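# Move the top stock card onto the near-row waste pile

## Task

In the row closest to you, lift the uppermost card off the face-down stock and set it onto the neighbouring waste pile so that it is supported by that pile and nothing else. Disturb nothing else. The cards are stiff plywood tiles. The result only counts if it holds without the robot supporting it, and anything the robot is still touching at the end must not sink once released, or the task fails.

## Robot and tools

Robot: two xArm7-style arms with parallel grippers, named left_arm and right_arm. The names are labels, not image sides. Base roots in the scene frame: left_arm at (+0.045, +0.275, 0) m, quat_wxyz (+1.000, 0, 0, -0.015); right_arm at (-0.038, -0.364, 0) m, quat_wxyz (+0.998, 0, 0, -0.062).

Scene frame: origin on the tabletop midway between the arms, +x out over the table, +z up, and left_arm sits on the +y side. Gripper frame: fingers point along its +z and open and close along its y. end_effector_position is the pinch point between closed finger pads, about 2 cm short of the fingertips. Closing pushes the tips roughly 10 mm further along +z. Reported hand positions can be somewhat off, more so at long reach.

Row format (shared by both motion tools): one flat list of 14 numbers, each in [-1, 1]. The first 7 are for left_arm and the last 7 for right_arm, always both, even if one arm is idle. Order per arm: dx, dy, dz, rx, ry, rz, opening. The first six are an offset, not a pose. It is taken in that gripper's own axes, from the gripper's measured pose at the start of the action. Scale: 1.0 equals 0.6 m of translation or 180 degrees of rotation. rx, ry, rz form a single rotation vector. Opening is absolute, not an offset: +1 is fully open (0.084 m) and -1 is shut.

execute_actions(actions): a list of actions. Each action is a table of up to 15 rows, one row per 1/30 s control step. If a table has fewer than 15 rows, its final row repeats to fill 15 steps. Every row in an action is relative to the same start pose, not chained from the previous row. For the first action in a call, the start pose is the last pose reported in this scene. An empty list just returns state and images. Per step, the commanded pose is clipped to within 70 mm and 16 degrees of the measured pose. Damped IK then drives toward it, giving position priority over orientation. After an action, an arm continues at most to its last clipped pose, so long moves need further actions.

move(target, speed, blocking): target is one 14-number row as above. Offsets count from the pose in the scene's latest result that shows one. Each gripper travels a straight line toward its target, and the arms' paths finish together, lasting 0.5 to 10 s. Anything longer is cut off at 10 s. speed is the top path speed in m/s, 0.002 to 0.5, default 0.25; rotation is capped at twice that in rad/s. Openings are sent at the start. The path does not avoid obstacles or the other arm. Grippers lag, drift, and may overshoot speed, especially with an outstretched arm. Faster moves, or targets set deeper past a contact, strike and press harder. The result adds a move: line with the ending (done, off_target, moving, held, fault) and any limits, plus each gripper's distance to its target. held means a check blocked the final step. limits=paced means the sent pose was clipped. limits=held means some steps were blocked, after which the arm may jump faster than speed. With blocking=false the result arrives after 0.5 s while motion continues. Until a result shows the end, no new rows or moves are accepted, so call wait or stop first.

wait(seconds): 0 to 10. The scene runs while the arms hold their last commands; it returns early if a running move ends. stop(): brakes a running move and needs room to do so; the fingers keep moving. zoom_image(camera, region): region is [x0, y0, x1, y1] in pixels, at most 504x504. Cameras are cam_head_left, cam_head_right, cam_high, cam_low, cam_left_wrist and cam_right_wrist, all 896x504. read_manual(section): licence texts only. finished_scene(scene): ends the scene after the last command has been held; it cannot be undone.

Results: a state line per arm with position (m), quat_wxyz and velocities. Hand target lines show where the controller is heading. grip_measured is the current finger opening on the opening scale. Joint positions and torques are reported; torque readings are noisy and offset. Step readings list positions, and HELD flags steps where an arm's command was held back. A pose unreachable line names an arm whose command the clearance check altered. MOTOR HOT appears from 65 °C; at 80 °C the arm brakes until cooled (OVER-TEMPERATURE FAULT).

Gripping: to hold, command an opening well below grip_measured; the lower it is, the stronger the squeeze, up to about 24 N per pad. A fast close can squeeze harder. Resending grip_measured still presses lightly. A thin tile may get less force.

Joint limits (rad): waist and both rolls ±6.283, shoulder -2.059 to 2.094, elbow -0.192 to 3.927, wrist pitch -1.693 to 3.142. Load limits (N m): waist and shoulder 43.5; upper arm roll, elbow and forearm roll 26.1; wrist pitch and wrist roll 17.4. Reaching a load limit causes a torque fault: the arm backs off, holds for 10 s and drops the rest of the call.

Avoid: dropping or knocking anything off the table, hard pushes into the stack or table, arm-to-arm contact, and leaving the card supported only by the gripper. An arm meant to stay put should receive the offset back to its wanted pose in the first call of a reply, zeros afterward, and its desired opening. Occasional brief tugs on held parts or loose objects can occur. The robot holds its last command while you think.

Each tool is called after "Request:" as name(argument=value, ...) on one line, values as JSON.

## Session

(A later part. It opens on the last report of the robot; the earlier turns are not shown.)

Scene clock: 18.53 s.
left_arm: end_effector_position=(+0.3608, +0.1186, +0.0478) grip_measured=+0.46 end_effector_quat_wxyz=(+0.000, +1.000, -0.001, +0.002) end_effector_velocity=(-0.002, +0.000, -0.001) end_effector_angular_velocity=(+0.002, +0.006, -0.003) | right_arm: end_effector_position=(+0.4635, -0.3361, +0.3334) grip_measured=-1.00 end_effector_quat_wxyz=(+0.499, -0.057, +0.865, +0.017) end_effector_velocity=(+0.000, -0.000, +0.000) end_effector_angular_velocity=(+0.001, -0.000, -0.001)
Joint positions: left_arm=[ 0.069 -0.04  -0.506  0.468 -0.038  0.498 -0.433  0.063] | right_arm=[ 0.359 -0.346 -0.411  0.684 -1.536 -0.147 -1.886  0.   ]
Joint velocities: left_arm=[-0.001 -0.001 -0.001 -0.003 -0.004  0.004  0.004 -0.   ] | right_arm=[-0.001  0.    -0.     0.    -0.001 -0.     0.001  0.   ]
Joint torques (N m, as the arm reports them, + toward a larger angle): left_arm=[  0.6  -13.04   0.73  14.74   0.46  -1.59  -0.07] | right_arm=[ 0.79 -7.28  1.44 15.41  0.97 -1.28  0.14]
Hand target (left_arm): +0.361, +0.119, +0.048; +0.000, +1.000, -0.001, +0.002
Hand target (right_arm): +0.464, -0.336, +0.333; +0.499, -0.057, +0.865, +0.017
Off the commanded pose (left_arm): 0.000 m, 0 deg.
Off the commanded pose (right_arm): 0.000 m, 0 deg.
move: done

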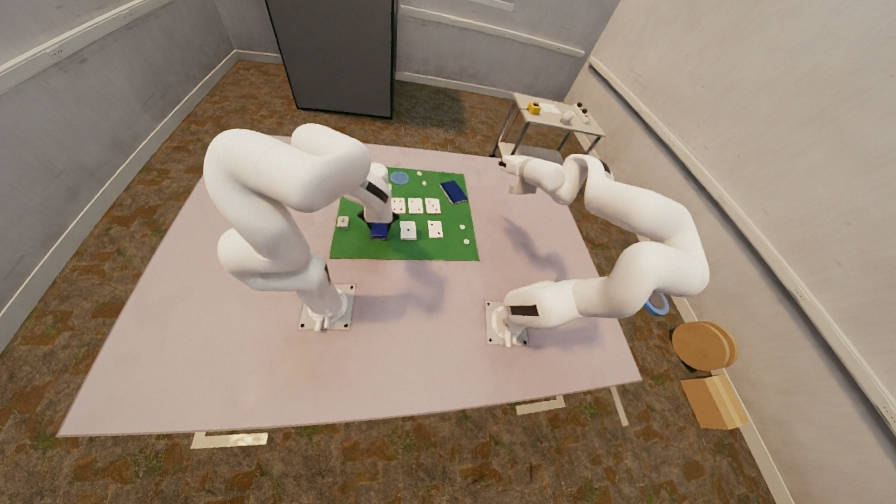

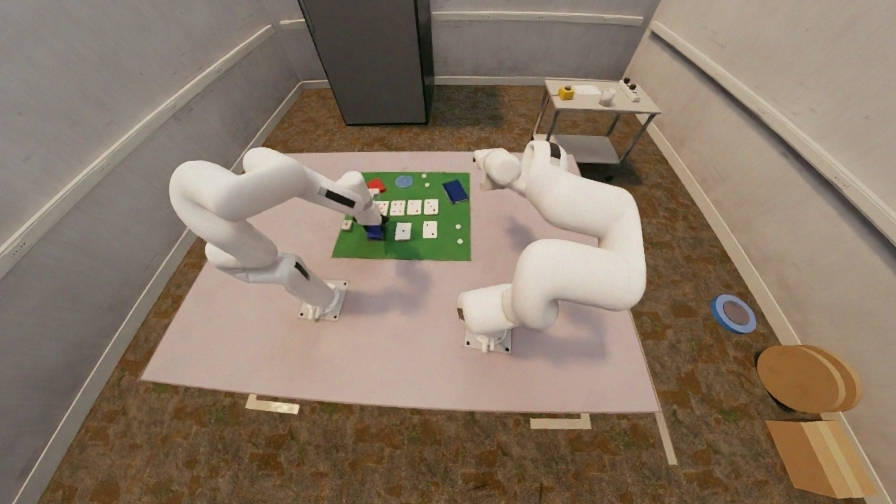

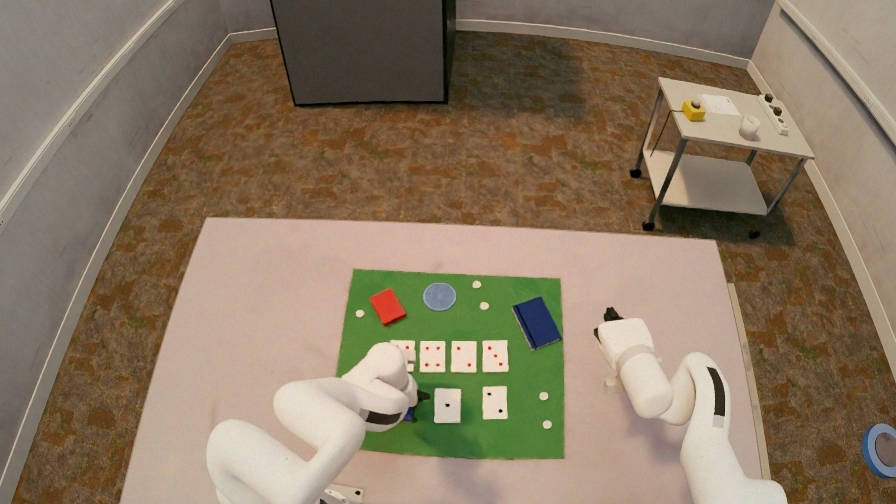

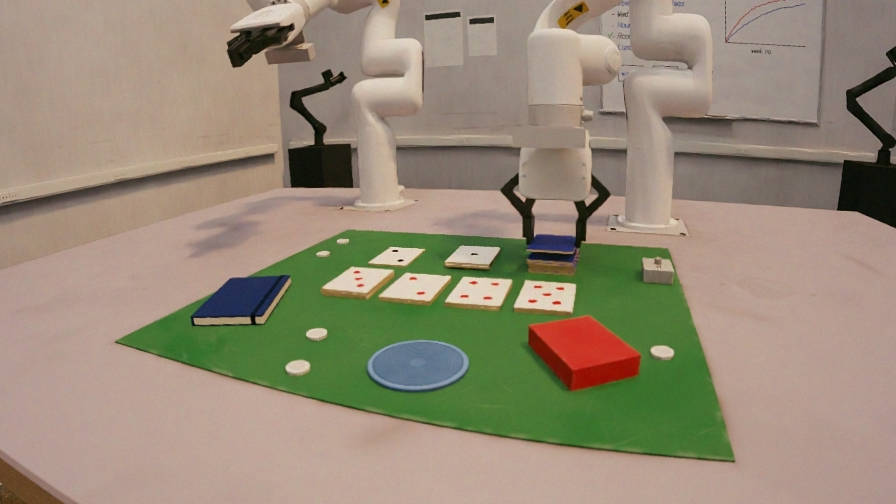

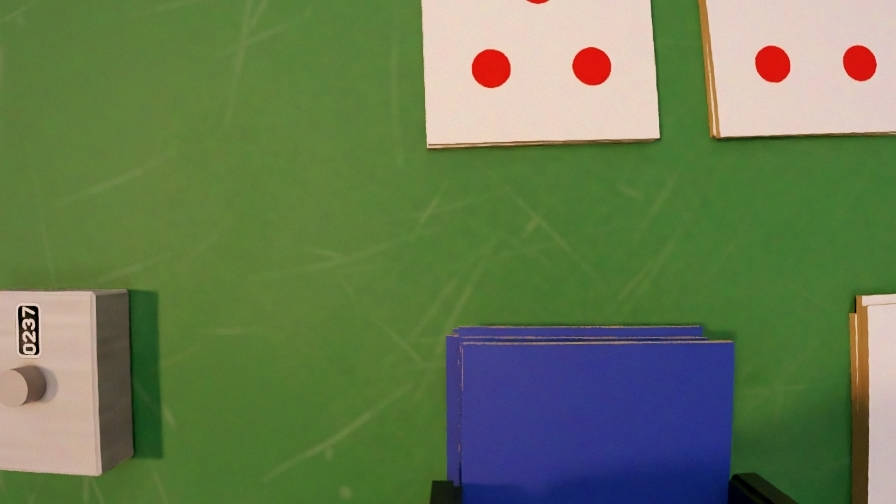

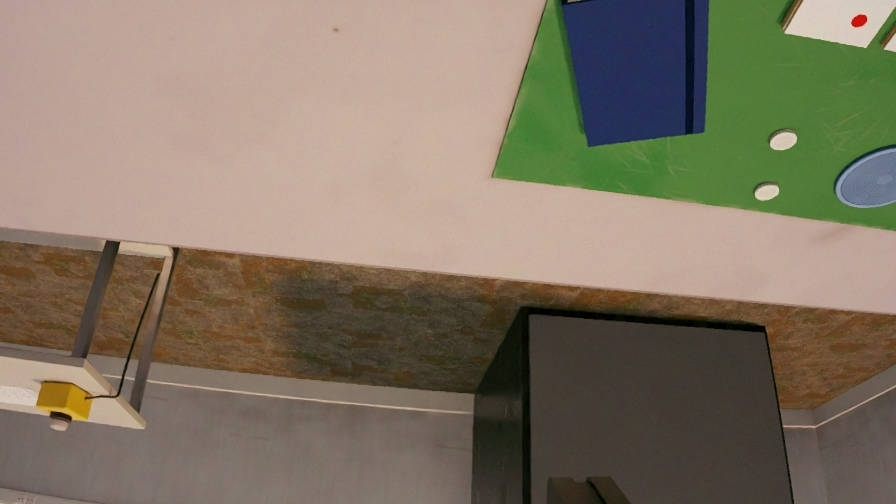

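Request:
move(target=[0.011,0.195,0.018,0,0,0,0.1, 0,0,0,0,0,0,-1], speed=0.12)

Request:
zoom_image(camera="cam_low", region=[430, 210, 600, 285])

Scene clock: 20.23 s.
left_arm: end_effector_position=(+0.3679, +0.0020, +0.0373) grip_measured=+0.46 end_effector_quat_wxyz=(+0.001, +1.000, -0.001, +0.003) end_effector_velocity=(+0.000, -0.003, +0.000) end_effector_angular_velocity=(+0.000, -0.001, -0.002) | right_arm: end_effector_position=(+0.4635, -0.3361, +0.3334) grip_measured=-1.00 end_effector_quat_wxyz=(+0.499, -0.057, +0.865, +0.017) end_effector_velocity=(+0.000, -0.000, +0.001) end_effector_angular_velocity=(-0.001, -0.002, -0.000)
Joint positions: left_arm=[-0.094  0.223 -0.561  0.72   0.237  0.538 -0.876  0.063] | right_arm=[ 0.359 -0.346 -0.411  0.684 -1.536 -0.147 -1.886  0.   ]
Joint velocities: left_arm=[-0.005  0.004  0.     0.006  0.005  0.002 -0.007 -0.   ] | right_arm=[ 0.     0.    -0.001  0.002 -0.001  0.     0.     0.   ]
Joint torques (N m, as the arm reports them, + toward a larger angle): left_arm=[  0.1  -18.05  -2.55  14.7    0.35  -1.56   0.02] | right_arm=[ 0.83 -7.32  1.49 15.45  0.98 -1.32  0.12]
Hand target (left_arm): +0.368, +0.002, +0.037; +0.001, +1.000, -0.001, +0.003
Hand target (right_arm): +0.464, -0.336, +0.333; +0.499, -0.057, +0.865, +0.017
Off the commanded pose (left_arm): 0.001 m, 0 deg.
Off the commanded pose (right_arm): 0.000 m, 0 deg.
move: done

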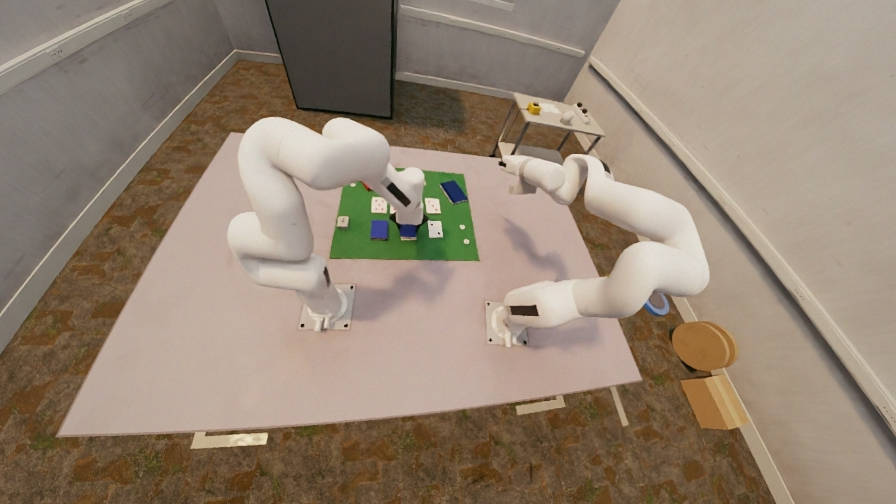

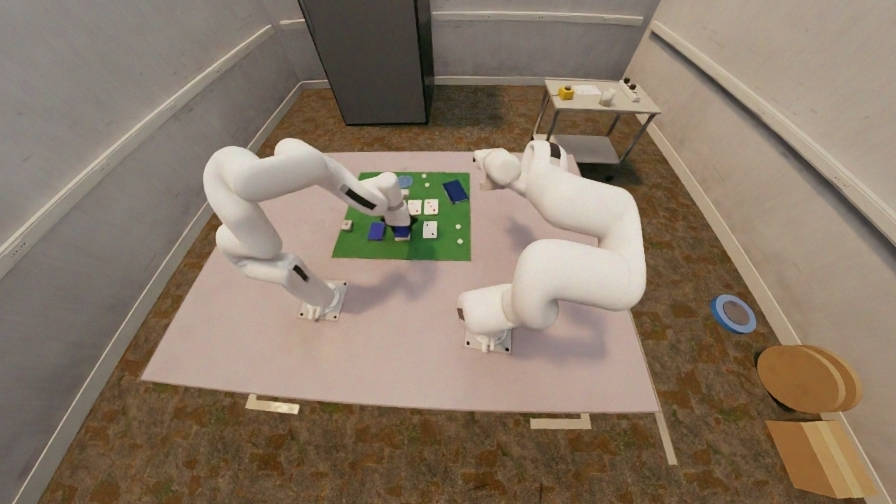

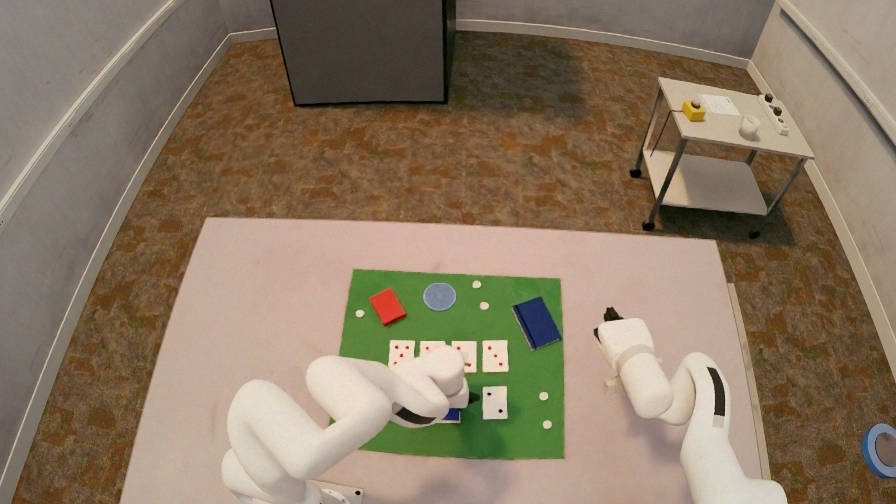

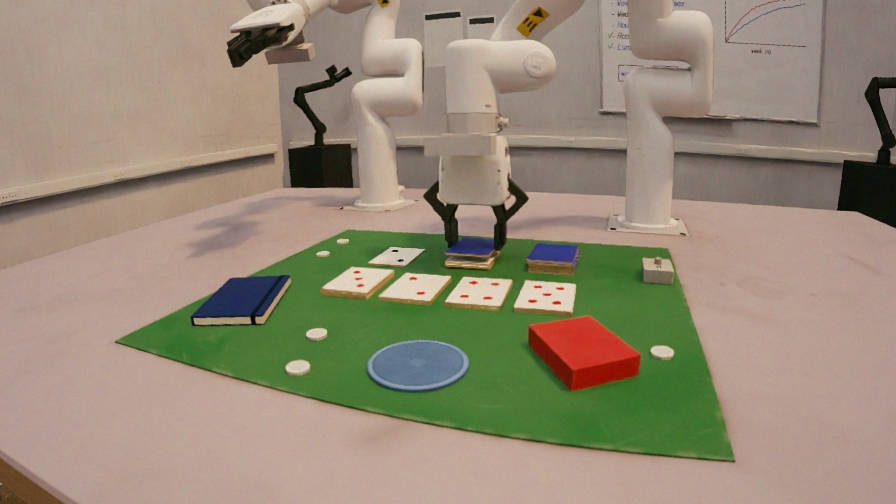

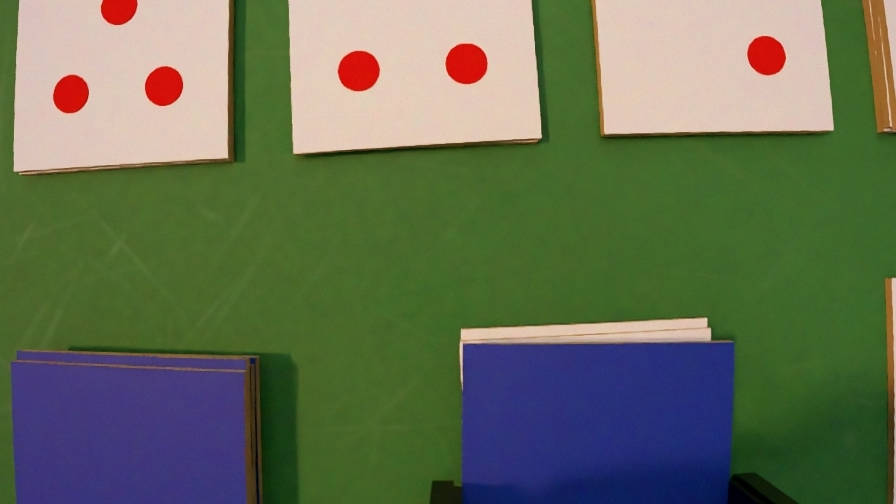

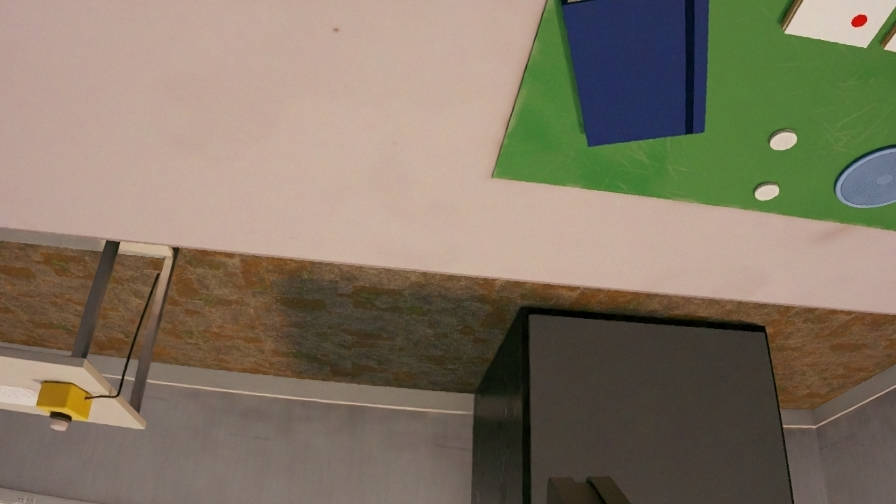

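Region (430, 210, 600, 285) of cam_low's 896x504 image, scaled by 2.965, with more detail than that image has; it fills the top 222 rows of this view, and the rest is white.

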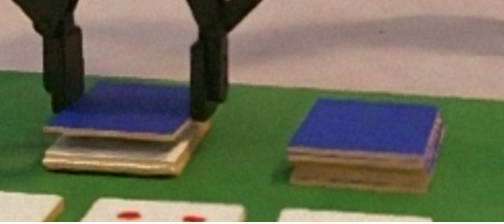

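Request:
move(target=[0,0,0.012,0,0,-0.012,0.1, 0,0,0,0,0,0,-1], speed=0.02)

Request:
zoom_image(camera="cam_low", region=[430, 220, 520, 285])

Scene clock: 21.93 s.
left_arm: end_effector_position=(+0.3679, +0.0019, +0.0302) grip_measured=+0.46 end_effector_quat_wxyz=(+0.001, +1.000, +0.018, +0.003) end_effector_velocity=(+0.001, -0.001, +0.001) end_effector_angular_velocity=(-0.002, -0.006, +0.001) | right_arm: end_effector_position=(+0.4635, -0.3361, +0.3334) grip_measured=-1.00 end_effector_quat_wxyz=(+0.499, -0.057, +0.865, +0.017) end_effector_velocity=(+0.001, -0.001, +0.001) end_effector_angular_velocity=(-0.001, -0.003, -0.001)
Joint positions: left_arm=[-0.109  0.244 -0.542  0.72   0.259  0.519 -0.93   0.063] | right_arm=[ 0.359 -0.346 -0.411  0.684 -1.536 -0.147 -1.886  0.   ]
Joint velocities: left_arm=[-0.002 -0.003  0.     0.002  0.002 -0.002 -0.004 -0.   ] | right_arm=[-0.     0.    -0.001  0.003  0.    -0.    -0.001  0.   ]
Joint torques (N m, as the arm reports them, + toward a larger angle): left_arm=[  0.78 -18.67  -2.71  14.48   0.29  -1.58   0.07] | right_arm=[ 0.92 -7.37  1.53 15.47  1.09 -1.32  0.12]
Hand target (left_arm): +0.368, +0.002, +0.030; +0.001, +1.000, +0.018, +0.003
Hand target (right_arm): +0.464, -0.336, +0.333; +0.499, -0.057, +0.865, +0.017
Off the commanded pose (left_arm): 0.000 m, 0 deg.
Off the commanded pose (right_arm): 0.000 m, 0 deg.
move: done

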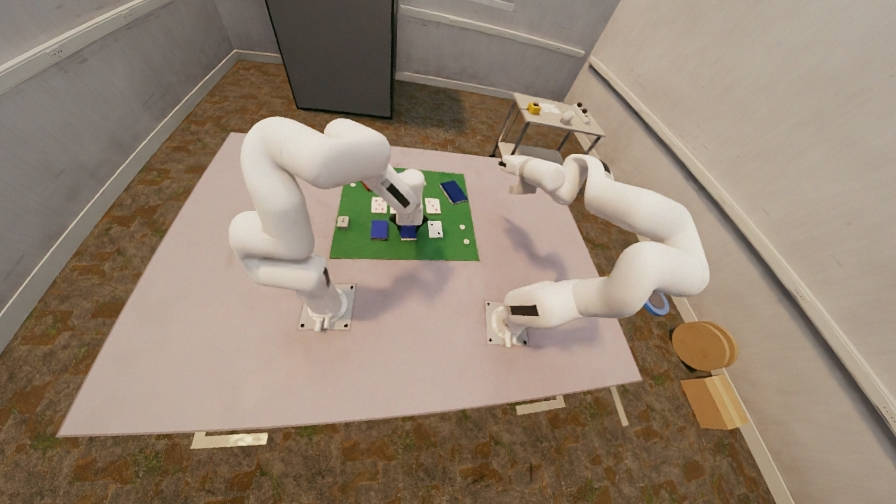

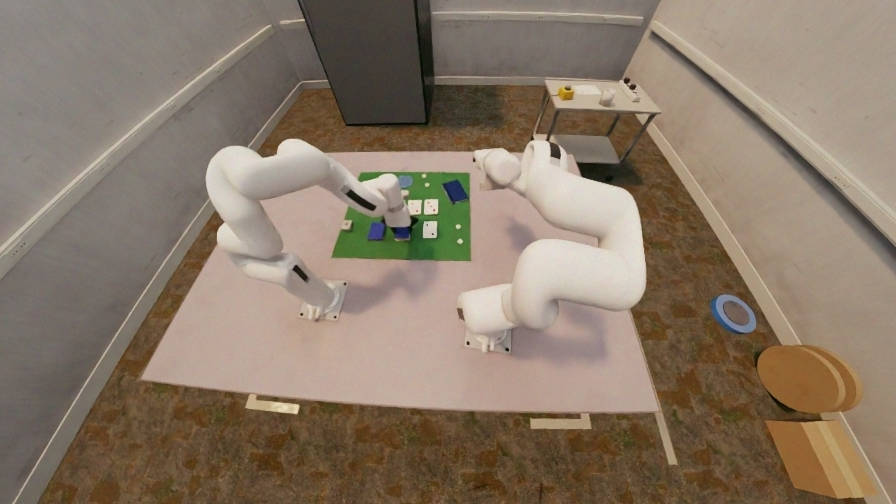

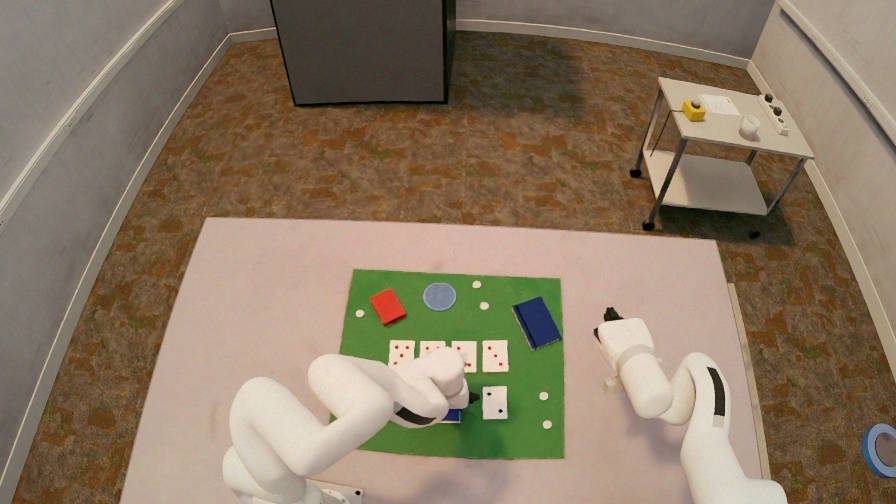

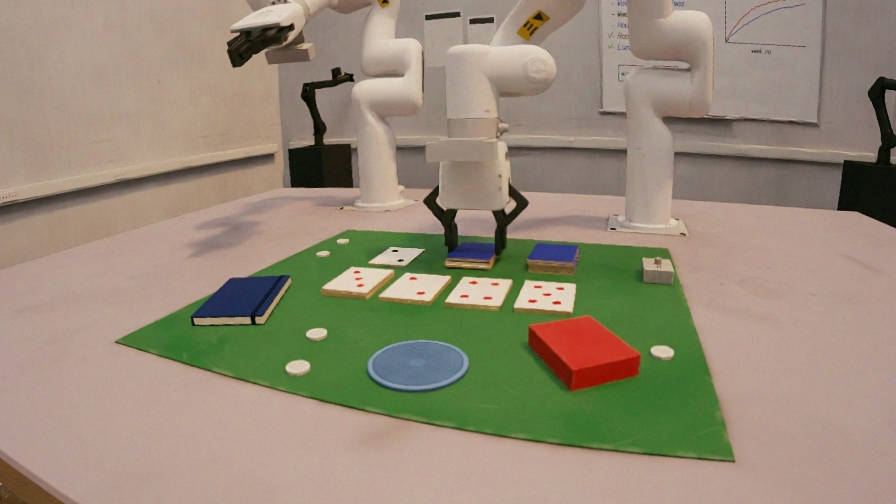

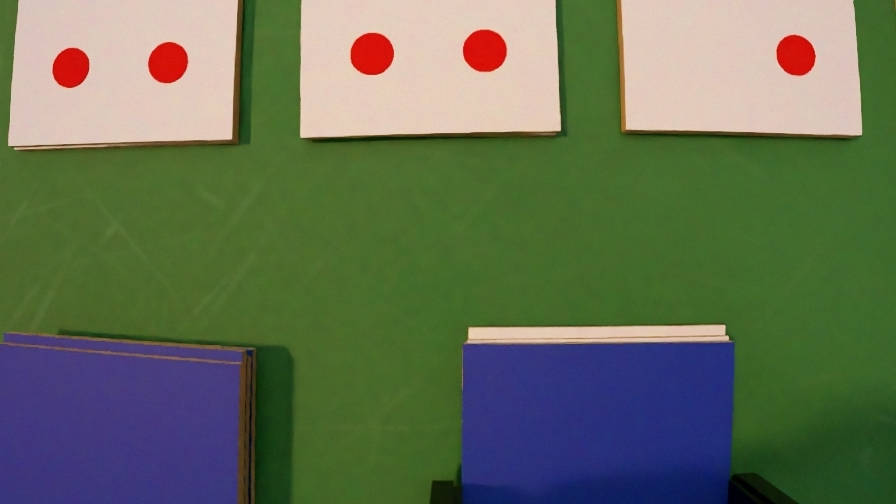

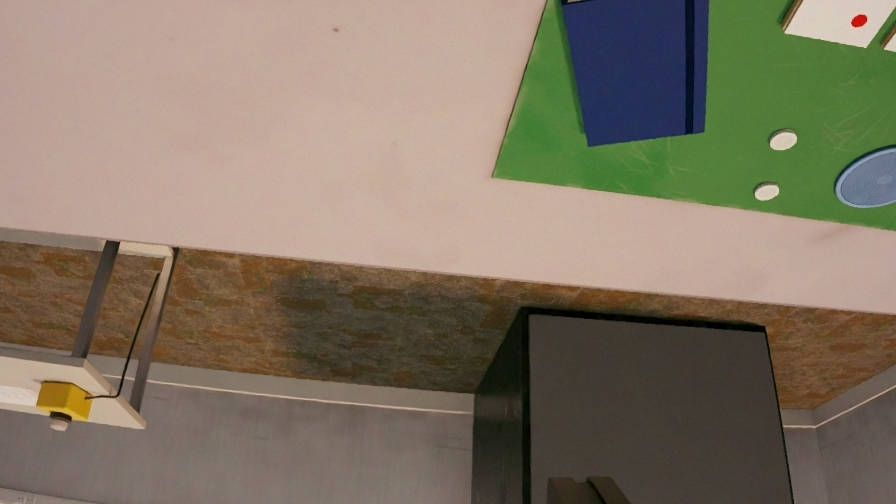

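Region (430, 220, 520, 285) of cam_low's 896x504 image, scaled by 5.600, with more detail than that image has.

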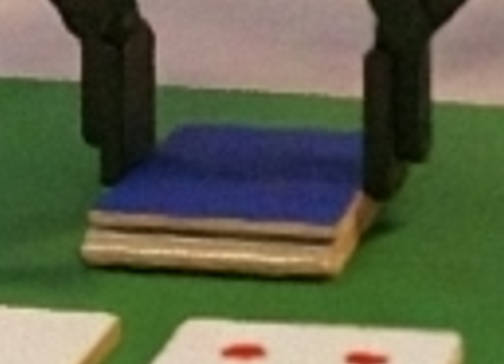

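Request:
execute_actions(actions=[[[0,0,0.0007,0,0,0,0.1,0,0,0,0,0,0,-1],[0,0,0.0014,0,0,0,0.1,0,0,0,0,0,0,-1],[0,0,0.002,0,0,0,0.1,0,0,0,0,0,0,-1],[0,0,0.0027,0,0,0,0.1,0,0,0,0,0,0,-1],[0,0,0.0027,0,0,0,0.1,0,0,0,0,0,0,-1],[0,0,0.0027,0,0,0,0.1,0,0,0,0,0,0,-1],[0,0,0.0027,0,0,0,0.1,0,0,0,0,0,0,-1],[0,0,0.0027,0,0,0,0.2,0,0,0,0,0,0,-1],[0,0,0.0027,0,0,0,0.3,0,0,0,0,0,0,-1],[0,0,0.0027,0,0,0,0.4,0,0,0,0,0,0,-1],[0,0,0.0027,0,0,0,0.5,0,0,0,0,0,0,-1],[0,0,0.0027,0,0,0,0.6,0,0,0,0,0,0,-1],[0,0,0.0027,0,0,0,0.7,0,0,0,0,0,0,-1]],[[0,0,0,0,0,0,0.7,0,0,0,0,0,0,-1],[0,0,0,0,0,0,0.7,0,0,0,0,0,0,-1],[0,0,0,0,0,0,0.7,0,0,0,0,0,0,-1],[0,0,-0.005,0,0,0,0.7,0,0,0,0,0,0,-1],[0,0,-0.01,0,0,0,0.7,0,0,0,0,0,0,-1],[0,0,-0.017,0,0,0,0.7,0,0,0,0,0,0,-1],[0,0,-0.025,0,0,0,0.7,0,0,0,0,0,0,-1],[0,0,-0.033,0,0,0,0.7,0,0,0,0,0,0,-1],[0,0,-0.04,0,0,0,0.7,0,0,0,0,0,0,-1],[0,0,-0.046,0,0,0,0.7,0,0,0,0,0,0,-1],[0,0,-0.05,0,0,0,0.7,0,0,0,0,0,0,-1]]])

Request:
zoom_image(camera="cam_low", region=[430, 210, 600, 285])

Scene clock: 23.60 s.
left_arm: end_effector_position=(+0.3688, +0.0010, +0.0582) grip_measured=+0.70 end_effector_quat_wxyz=(+0.001, +1.000, +0.018, +0.005) end_effector_velocity=(-0.007, +0.011, +0.013) end_effector_angular_velocity=(+0.012, +0.035, +0.006) | right_arm: end_effector_position=(+0.4635, -0.3361, +0.3334) grip_measured=-1.00 end_effector_quat_wxyz=(+0.499, -0.057, +0.865, +0.017) end_effector_velocity=(+0.000, -0.001, +0.001) end_effector_angular_velocity=(+0.000, -0.001, -0.001)
Joint positions: left_arm=[-0.085  0.161 -0.58   0.726  0.166  0.589 -0.864  0.073] | right_arm=[ 0.359 -0.346 -0.411  0.684 -1.536 -0.147 -1.886  0.   ]
Joint velocities: left_arm=[ 0.029 -0.06  -0.022 -0.01  -0.095  0.07   0.079 -0.   ] | right_arm=[-0.001 -0.    -0.     0.001 -0.     0.     0.     0.   ]
Joint torques (N m, as the arm reports them, + toward a larger angle): left_arm=[  0.62 -15.09  -1.24  14.39   1.07  -1.41  -0.01] | right_arm=[ 0.77 -7.28  1.45 15.53  1.05 -1.34  0.11]
Hand target (left_arm): +0.368, +0.002, +0.059; +0.000, +1.000, +0.018, +0.003
Hand target (right_arm): +0.464, -0.336, +0.333; +0.499, -0.057, +0.865, +0.017
Off the commanded pose (left_arm): 0.001 m, 0 deg.
Off the commanded pose (right_arm): 0.000 m, 0 deg.
Step readings (end_effector_position; steps 1 to 15: 1st action; 16 to 30: 2nd action):
0: left_arm (+0.3679, +0.0019, +0.0302) | right_arm (+0.4635, -0.3361, +0.3334)
1: left_arm (+0.3679, +0.0019, +0.0301) | right_arm (+0.4635, -0.3361, +0.3334)
2: left_arm (+0.3680, +0.0019, +0.0301) | right_arm (+0.4635, -0.3361, +0.3334)
4: left_arm (+0.3680, +0.0019, +0.0295) | right_arm (+0.4635, -0.3361, +0.3334)
8: left_arm (+0.3678, +0.0020, +0.0286) | right_arm (+0.4635, -0.3361, +0.3334)
15: left_arm (+0.3680, +0.0019, +0.0286) | right_arm (+0.4635, -0.3361, +0.3334)
16: left_arm (+0.3680, +0.0019, +0.0286) | right_arm (+0.4635, -0.3361, +0.3334)
17: left_arm (+0.3680, +0.0019, +0.0286) | right_arm (+0.4635, -0.3361, +0.3334)
19: left_arm (+0.3679, +0.0019, +0.0287) | right_arm (+0.4635, -0.3361, +0.3334)
23: left_arm (+0.3674, +0.0023, +0.0361) | right_arm (+0.4635, -0.3361, +0.3334)
30: end_effector_position above

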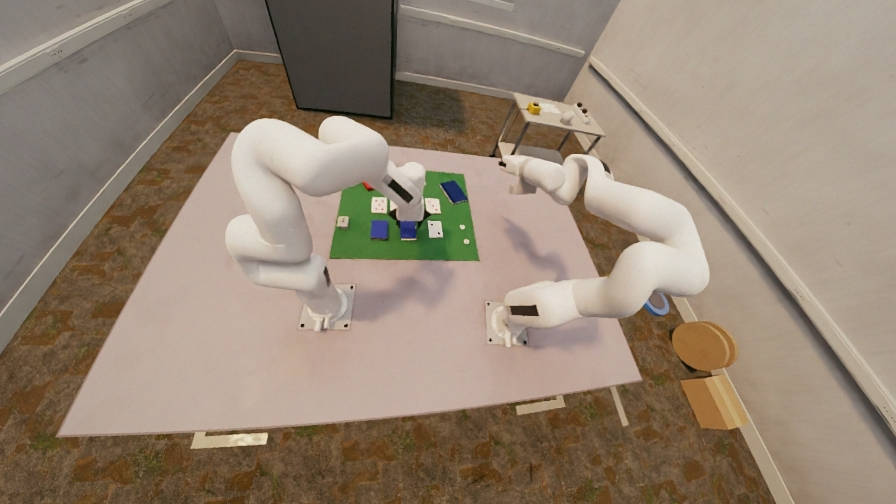

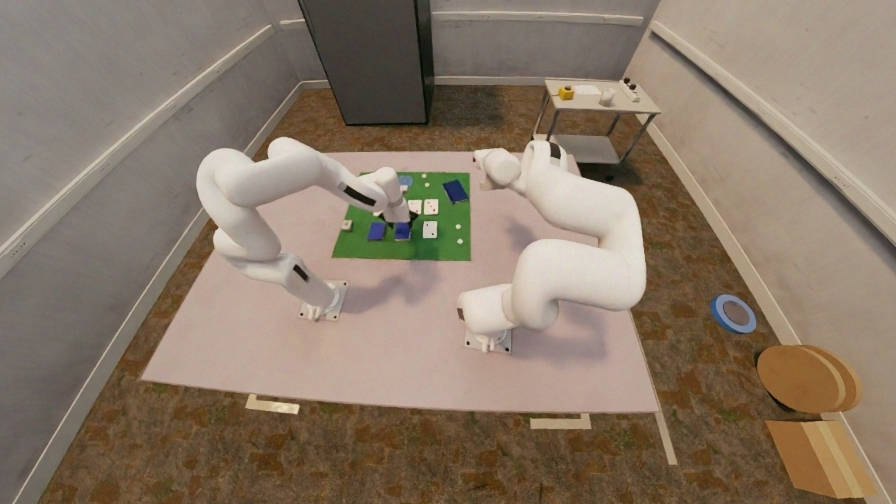

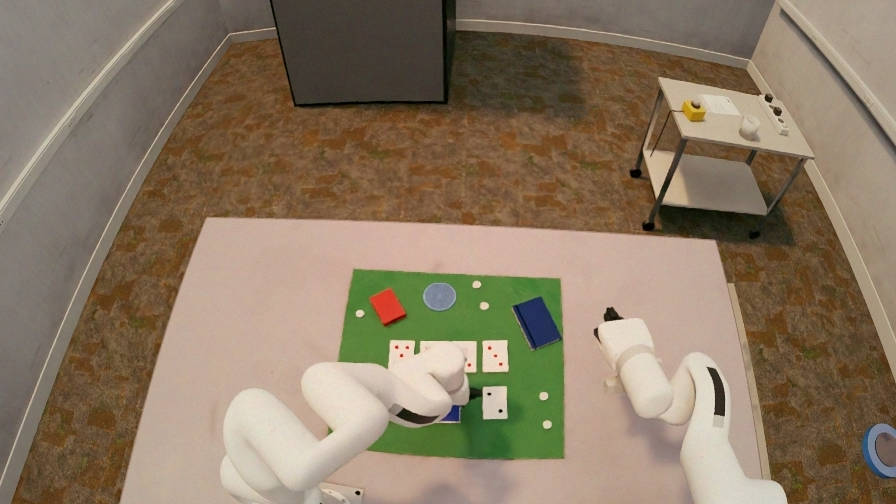

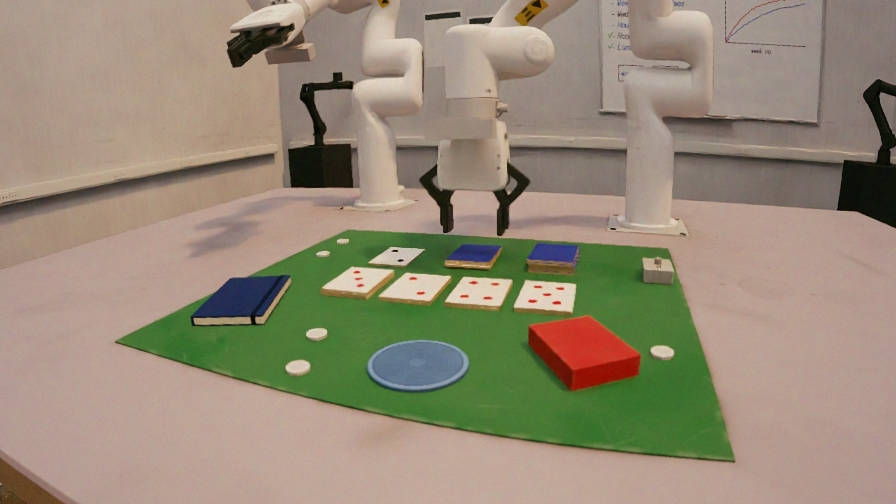

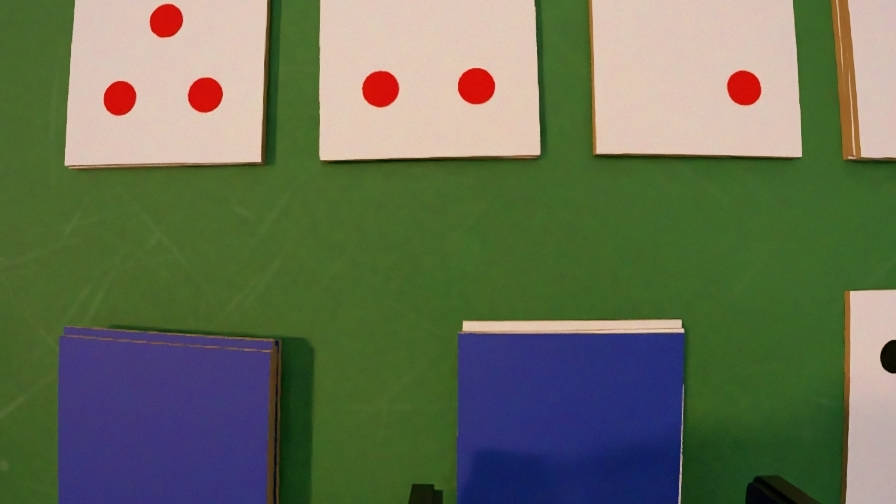

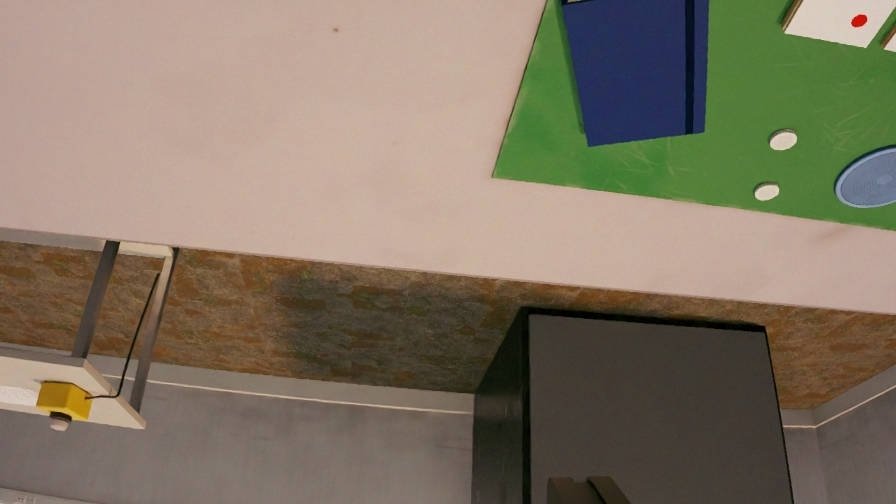

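Region (430, 210, 600, 285) of cam_low's 896x504 image, scaled by 2.965, with more detail than that image has; it fills the top 222 rows of this view, and the rest is white.

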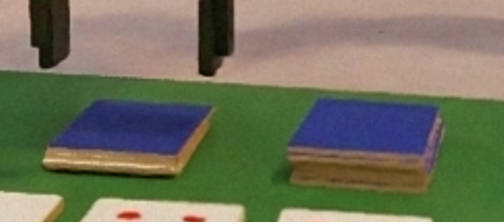

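Request:
finished_scene(scene=1)

The scene is finished: the task was done.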